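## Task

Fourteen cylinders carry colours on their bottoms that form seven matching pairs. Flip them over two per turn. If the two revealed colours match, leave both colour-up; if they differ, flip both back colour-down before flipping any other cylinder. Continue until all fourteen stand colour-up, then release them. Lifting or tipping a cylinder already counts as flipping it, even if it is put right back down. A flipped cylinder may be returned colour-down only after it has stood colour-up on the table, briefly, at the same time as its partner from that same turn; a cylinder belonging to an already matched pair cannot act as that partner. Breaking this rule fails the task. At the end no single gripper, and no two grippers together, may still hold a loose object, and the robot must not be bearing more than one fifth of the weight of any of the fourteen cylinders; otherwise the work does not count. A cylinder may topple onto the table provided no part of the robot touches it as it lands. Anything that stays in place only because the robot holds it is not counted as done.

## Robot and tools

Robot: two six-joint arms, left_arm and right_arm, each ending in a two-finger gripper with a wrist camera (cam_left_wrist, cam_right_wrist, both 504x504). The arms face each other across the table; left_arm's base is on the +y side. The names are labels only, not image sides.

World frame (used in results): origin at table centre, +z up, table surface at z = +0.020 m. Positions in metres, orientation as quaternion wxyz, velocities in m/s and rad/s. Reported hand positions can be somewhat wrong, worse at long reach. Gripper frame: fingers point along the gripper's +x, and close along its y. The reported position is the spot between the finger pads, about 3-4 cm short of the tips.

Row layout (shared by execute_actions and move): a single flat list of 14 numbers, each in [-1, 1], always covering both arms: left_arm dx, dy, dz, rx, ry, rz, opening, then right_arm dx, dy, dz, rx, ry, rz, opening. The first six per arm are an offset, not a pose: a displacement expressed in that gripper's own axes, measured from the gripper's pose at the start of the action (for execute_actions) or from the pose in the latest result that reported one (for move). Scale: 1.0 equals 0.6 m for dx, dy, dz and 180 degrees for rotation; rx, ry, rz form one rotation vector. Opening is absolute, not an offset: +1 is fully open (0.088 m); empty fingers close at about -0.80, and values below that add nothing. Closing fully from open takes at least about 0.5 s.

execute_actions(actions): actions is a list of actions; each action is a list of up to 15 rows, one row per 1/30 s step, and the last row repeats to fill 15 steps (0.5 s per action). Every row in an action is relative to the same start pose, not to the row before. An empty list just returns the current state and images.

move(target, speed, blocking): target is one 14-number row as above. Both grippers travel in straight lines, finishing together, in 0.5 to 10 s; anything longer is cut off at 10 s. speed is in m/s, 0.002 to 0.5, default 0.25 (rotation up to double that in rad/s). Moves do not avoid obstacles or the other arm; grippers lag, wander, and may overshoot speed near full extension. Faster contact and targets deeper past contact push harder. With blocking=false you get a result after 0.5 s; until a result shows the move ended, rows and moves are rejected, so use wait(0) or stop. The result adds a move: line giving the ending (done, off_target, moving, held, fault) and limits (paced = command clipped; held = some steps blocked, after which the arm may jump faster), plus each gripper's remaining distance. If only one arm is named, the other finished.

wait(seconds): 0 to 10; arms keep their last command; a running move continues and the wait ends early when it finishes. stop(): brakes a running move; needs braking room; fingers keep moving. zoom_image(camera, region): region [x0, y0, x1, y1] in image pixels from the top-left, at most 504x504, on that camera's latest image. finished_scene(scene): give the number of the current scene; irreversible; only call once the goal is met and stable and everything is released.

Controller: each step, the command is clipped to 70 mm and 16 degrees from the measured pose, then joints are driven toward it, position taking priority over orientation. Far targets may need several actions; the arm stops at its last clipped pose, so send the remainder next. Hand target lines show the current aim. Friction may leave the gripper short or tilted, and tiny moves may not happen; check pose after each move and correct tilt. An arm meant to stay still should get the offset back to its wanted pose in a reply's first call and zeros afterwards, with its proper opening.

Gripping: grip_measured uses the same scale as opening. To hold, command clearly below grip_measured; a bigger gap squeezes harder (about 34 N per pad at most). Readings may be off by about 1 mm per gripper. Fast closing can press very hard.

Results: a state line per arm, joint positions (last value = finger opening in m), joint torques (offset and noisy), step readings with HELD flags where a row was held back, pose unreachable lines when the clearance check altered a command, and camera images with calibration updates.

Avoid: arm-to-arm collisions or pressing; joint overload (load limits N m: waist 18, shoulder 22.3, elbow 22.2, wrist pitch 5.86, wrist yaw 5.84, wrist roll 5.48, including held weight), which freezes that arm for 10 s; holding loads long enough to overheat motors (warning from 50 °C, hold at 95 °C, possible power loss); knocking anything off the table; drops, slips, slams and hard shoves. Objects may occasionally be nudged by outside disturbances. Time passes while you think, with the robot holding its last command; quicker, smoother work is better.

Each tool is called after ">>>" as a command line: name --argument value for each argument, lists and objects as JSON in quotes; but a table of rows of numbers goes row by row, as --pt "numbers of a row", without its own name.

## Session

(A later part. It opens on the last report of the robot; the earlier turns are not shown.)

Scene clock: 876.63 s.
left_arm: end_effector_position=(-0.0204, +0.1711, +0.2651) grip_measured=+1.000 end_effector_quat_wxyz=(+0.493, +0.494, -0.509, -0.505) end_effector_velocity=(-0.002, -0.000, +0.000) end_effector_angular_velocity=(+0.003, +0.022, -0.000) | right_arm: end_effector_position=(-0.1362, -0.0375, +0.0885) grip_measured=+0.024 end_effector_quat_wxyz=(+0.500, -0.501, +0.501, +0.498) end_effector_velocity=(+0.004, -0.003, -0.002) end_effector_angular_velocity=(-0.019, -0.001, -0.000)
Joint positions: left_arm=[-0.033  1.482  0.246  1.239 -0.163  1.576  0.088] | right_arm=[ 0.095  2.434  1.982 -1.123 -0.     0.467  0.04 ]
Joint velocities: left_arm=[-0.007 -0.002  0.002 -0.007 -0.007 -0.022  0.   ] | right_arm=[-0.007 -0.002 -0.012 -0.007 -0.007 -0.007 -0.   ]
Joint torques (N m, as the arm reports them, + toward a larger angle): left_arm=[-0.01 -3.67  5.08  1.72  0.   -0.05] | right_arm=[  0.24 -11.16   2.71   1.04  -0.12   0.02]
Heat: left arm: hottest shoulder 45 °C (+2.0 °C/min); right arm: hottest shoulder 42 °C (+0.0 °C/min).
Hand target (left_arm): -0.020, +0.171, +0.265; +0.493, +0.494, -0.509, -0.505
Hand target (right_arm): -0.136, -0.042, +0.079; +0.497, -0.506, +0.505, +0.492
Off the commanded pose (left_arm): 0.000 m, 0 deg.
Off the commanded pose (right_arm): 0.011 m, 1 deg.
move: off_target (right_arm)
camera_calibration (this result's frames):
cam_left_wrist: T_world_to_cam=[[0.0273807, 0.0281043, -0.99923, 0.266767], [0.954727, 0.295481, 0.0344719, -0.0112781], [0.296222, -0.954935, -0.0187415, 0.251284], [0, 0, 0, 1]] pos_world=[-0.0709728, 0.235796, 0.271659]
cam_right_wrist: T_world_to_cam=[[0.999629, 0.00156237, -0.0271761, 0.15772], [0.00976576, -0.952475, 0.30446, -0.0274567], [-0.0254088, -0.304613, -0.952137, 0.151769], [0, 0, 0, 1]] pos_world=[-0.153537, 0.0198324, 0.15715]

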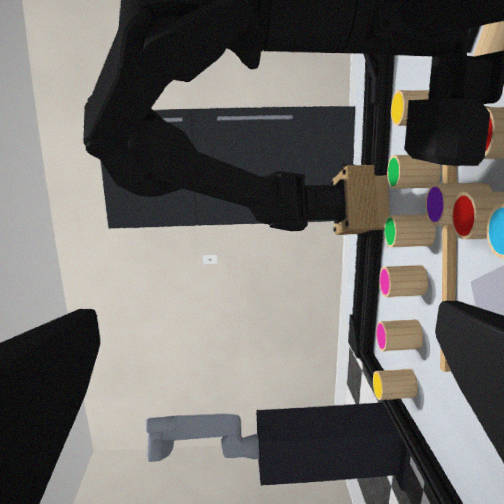

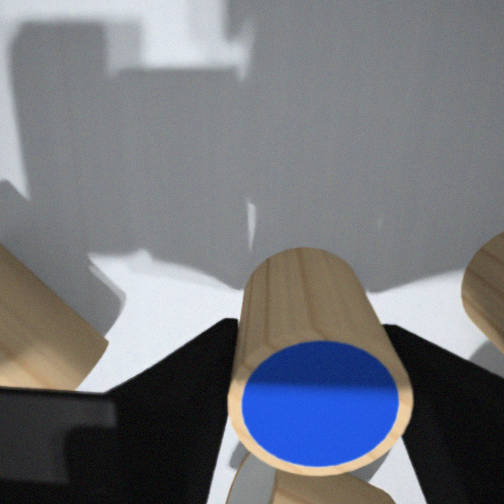

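>>> move --target '[0,0,0,0,0,0,1, 0,0,0,0,0,0,0.4]'

>>> move --target '[0,0,0,0,0,0,1, -0.14,0,0,0,0,0,0.4]' --speed 0.12

Scene clock: 879.07 s.
left_arm: end_effector_position=(-0.0204, +0.1711, +0.2651) grip_measured=+1.000 end_effector_quat_wxyz=(+0.493, +0.494, -0.509, -0.505) end_effector_velocity=(+0.003, +0.001, -0.002) end_effector_angular_velocity=(+0.007, +0.006, +0.020) | right_arm: end_effector_position=(-0.1362, -0.0373, +0.0891) grip_measured=+0.399 end_effector_quat_wxyz=(+0.501, -0.500, +0.501, +0.498) end_effector_velocity=(+0.002, -0.005, +0.001) end_effector_angular_velocity=(-0.023, -0.003, +0.020)
Joint positions: left_arm=[-0.033  1.482  0.246  1.239 -0.163  1.576  0.088] | right_arm=[ 0.095  2.432  1.981 -1.122 -0.     0.467  0.059]
Joint velocities: left_arm=[-0.002 -0.002 -0.002 -0.007 -0.022 -0.007  0.   ] | right_arm=[-0.002 -0.002 -0.002 -0.022 -0.007 -0.022  0.   ]
Joint torques (N m, as the arm reports them, + toward a larger angle): left_arm=[-0.1  -3.59  5.07  1.73  0.02 -0.04] | right_arm=[  0.08 -11.9    5.7   -0.04   0.03  -0.02]
Heat: left arm: hottest shoulder 45 °C (+2.0 °C/min); right arm: hottest shoulder 43 °C (+1.0 °C/min).
Hand target (left_arm): -0.020, +0.171, +0.265; +0.493, +0.494, -0.509, -0.505
Hand target (right_arm): -0.136, -0.038, +0.088; +0.500, -0.501, +0.501, +0.497
Off the commanded pose (left_arm): 0.000 m, 0 deg.
Off the commanded pose (right_arm): 0.001 m, 0 deg.
move: done
camera_calibration (this result's frames):
cam_left_wrist: T_world_to_cam=[[0.0273807, 0.0281043, -0.99923, 0.266767], [0.954727, 0.295481, 0.0344719, -0.0112781], [0.296222, -0.954935, -0.0187415, 0.251284], [0, 0, 0, 1]] pos_world=[-0.0709728, 0.235796, 0.271659]
cam_right_wrist: T_world_to_cam=[[0.999602, 0.00123773, -0.0281954, 0.157745], [0.00971262, -0.9531, 0.302499, -0.0272298], [-0.0264986, -0.302652, -0.952733, 0.152371], [0, 0, 0, 1]] pos_world=[-0.153381, 0.0199676, 0.157854]

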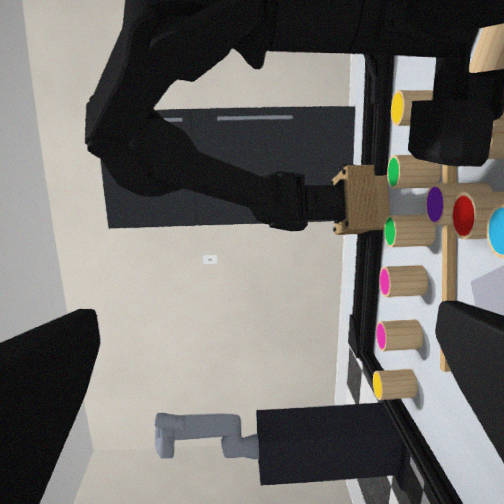

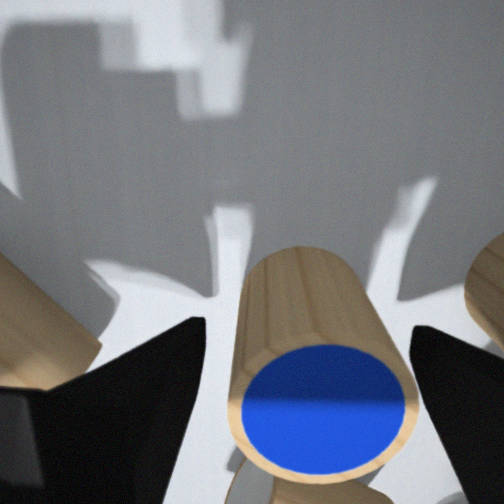

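Scene clock: 880.27 s.
left_arm: end_effector_position=(-0.0204, +0.1711, +0.2651) grip_measured=+1.000 end_effector_quat_wxyz=(+0.493, +0.494, -0.509, -0.505) end_effector_velocity=(-0.002, +0.001, -0.002) end_effector_angular_velocity=(+0.007, +0.006, -0.010) | right_arm: end_effector_position=(-0.1356, -0.0383, +0.1708) grip_measured=+0.400 end_effector_quat_wxyz=(+0.500, -0.502, +0.502, +0.496) end_effector_velocity=(-0.002, -0.000, +0.004) end_effector_angular_velocity=(-0.003, +0.023, +0.005)
Joint positions: left_arm=[-0.033  1.482  0.246  1.239 -0.163  1.576  0.088] | right_arm=[ 0.095  2.409  2.265 -1.436 -0.     0.467  0.059]
Joint velocities: left_arm=[-0.002 -0.002 -0.002 -0.007  0.007 -0.007  0.   ] | right_arm=[-0.002 -0.002  0.012 -0.007 -0.022 -0.007 -0.   ]
Joint torques (N m, as the arm reports them, + toward a larger angle): left_arm=[ 0.03 -3.55  5.17  1.74  0.02 -0.05] | right_arm=[  0.02 -12.04   7.25  -0.11   0.02  -0.01]
Heat: left arm: hottest shoulder 45 °C (+2.0 °C/min); right arm: hottest shoulder 43 °C (+1.0 °C/min).
Hand target (left_arm): -0.020, +0.171, +0.265; +0.493, +0.494, -0.509, -0.505
Hand target (right_arm): -0.136, -0.037, +0.173; +0.501, -0.500, +0.501, +0.498
Off the commanded pose (left_arm): 0.000 m, 0 deg.
Off the commanded pose (right_arm): 0.003 m, 0 deg.
move: done
camera_calibration (this result's frames):
cam_left_wrist: T_world_to_cam=[[0.0273807, 0.0281043, -0.99923, 0.266767], [0.954727, 0.295481, 0.0344719, -0.0112781], [0.296222, -0.954935, -0.0187415, 0.251284], [0, 0, 0, 1]] pos_world=[-0.0709728, 0.235796, 0.271659]
cam_right_wrist: T_world_to_cam=[[0.999688, 0.00106535, -0.0249671, 0.159001], [0.00872344, -0.951118, 0.308703, -0.0540178], [-0.0234178, -0.308825, -0.950831, 0.229748], [0, 0, 0, 1]] pos_world=[-0.1531, 0.0194052, 0.239097]

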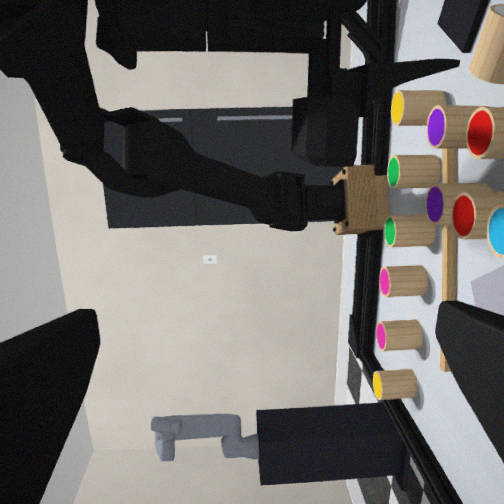

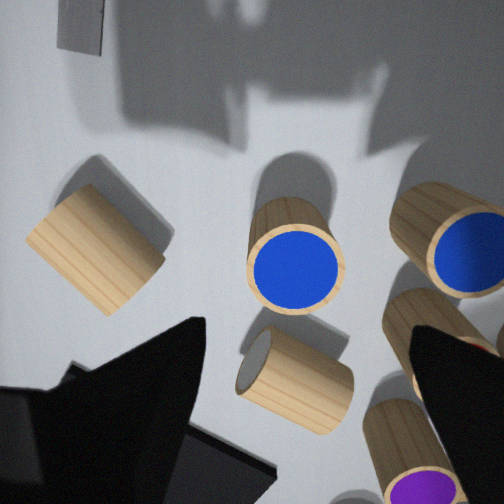

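>>> finished_scene --scene 2

The scene is finished: the task was done.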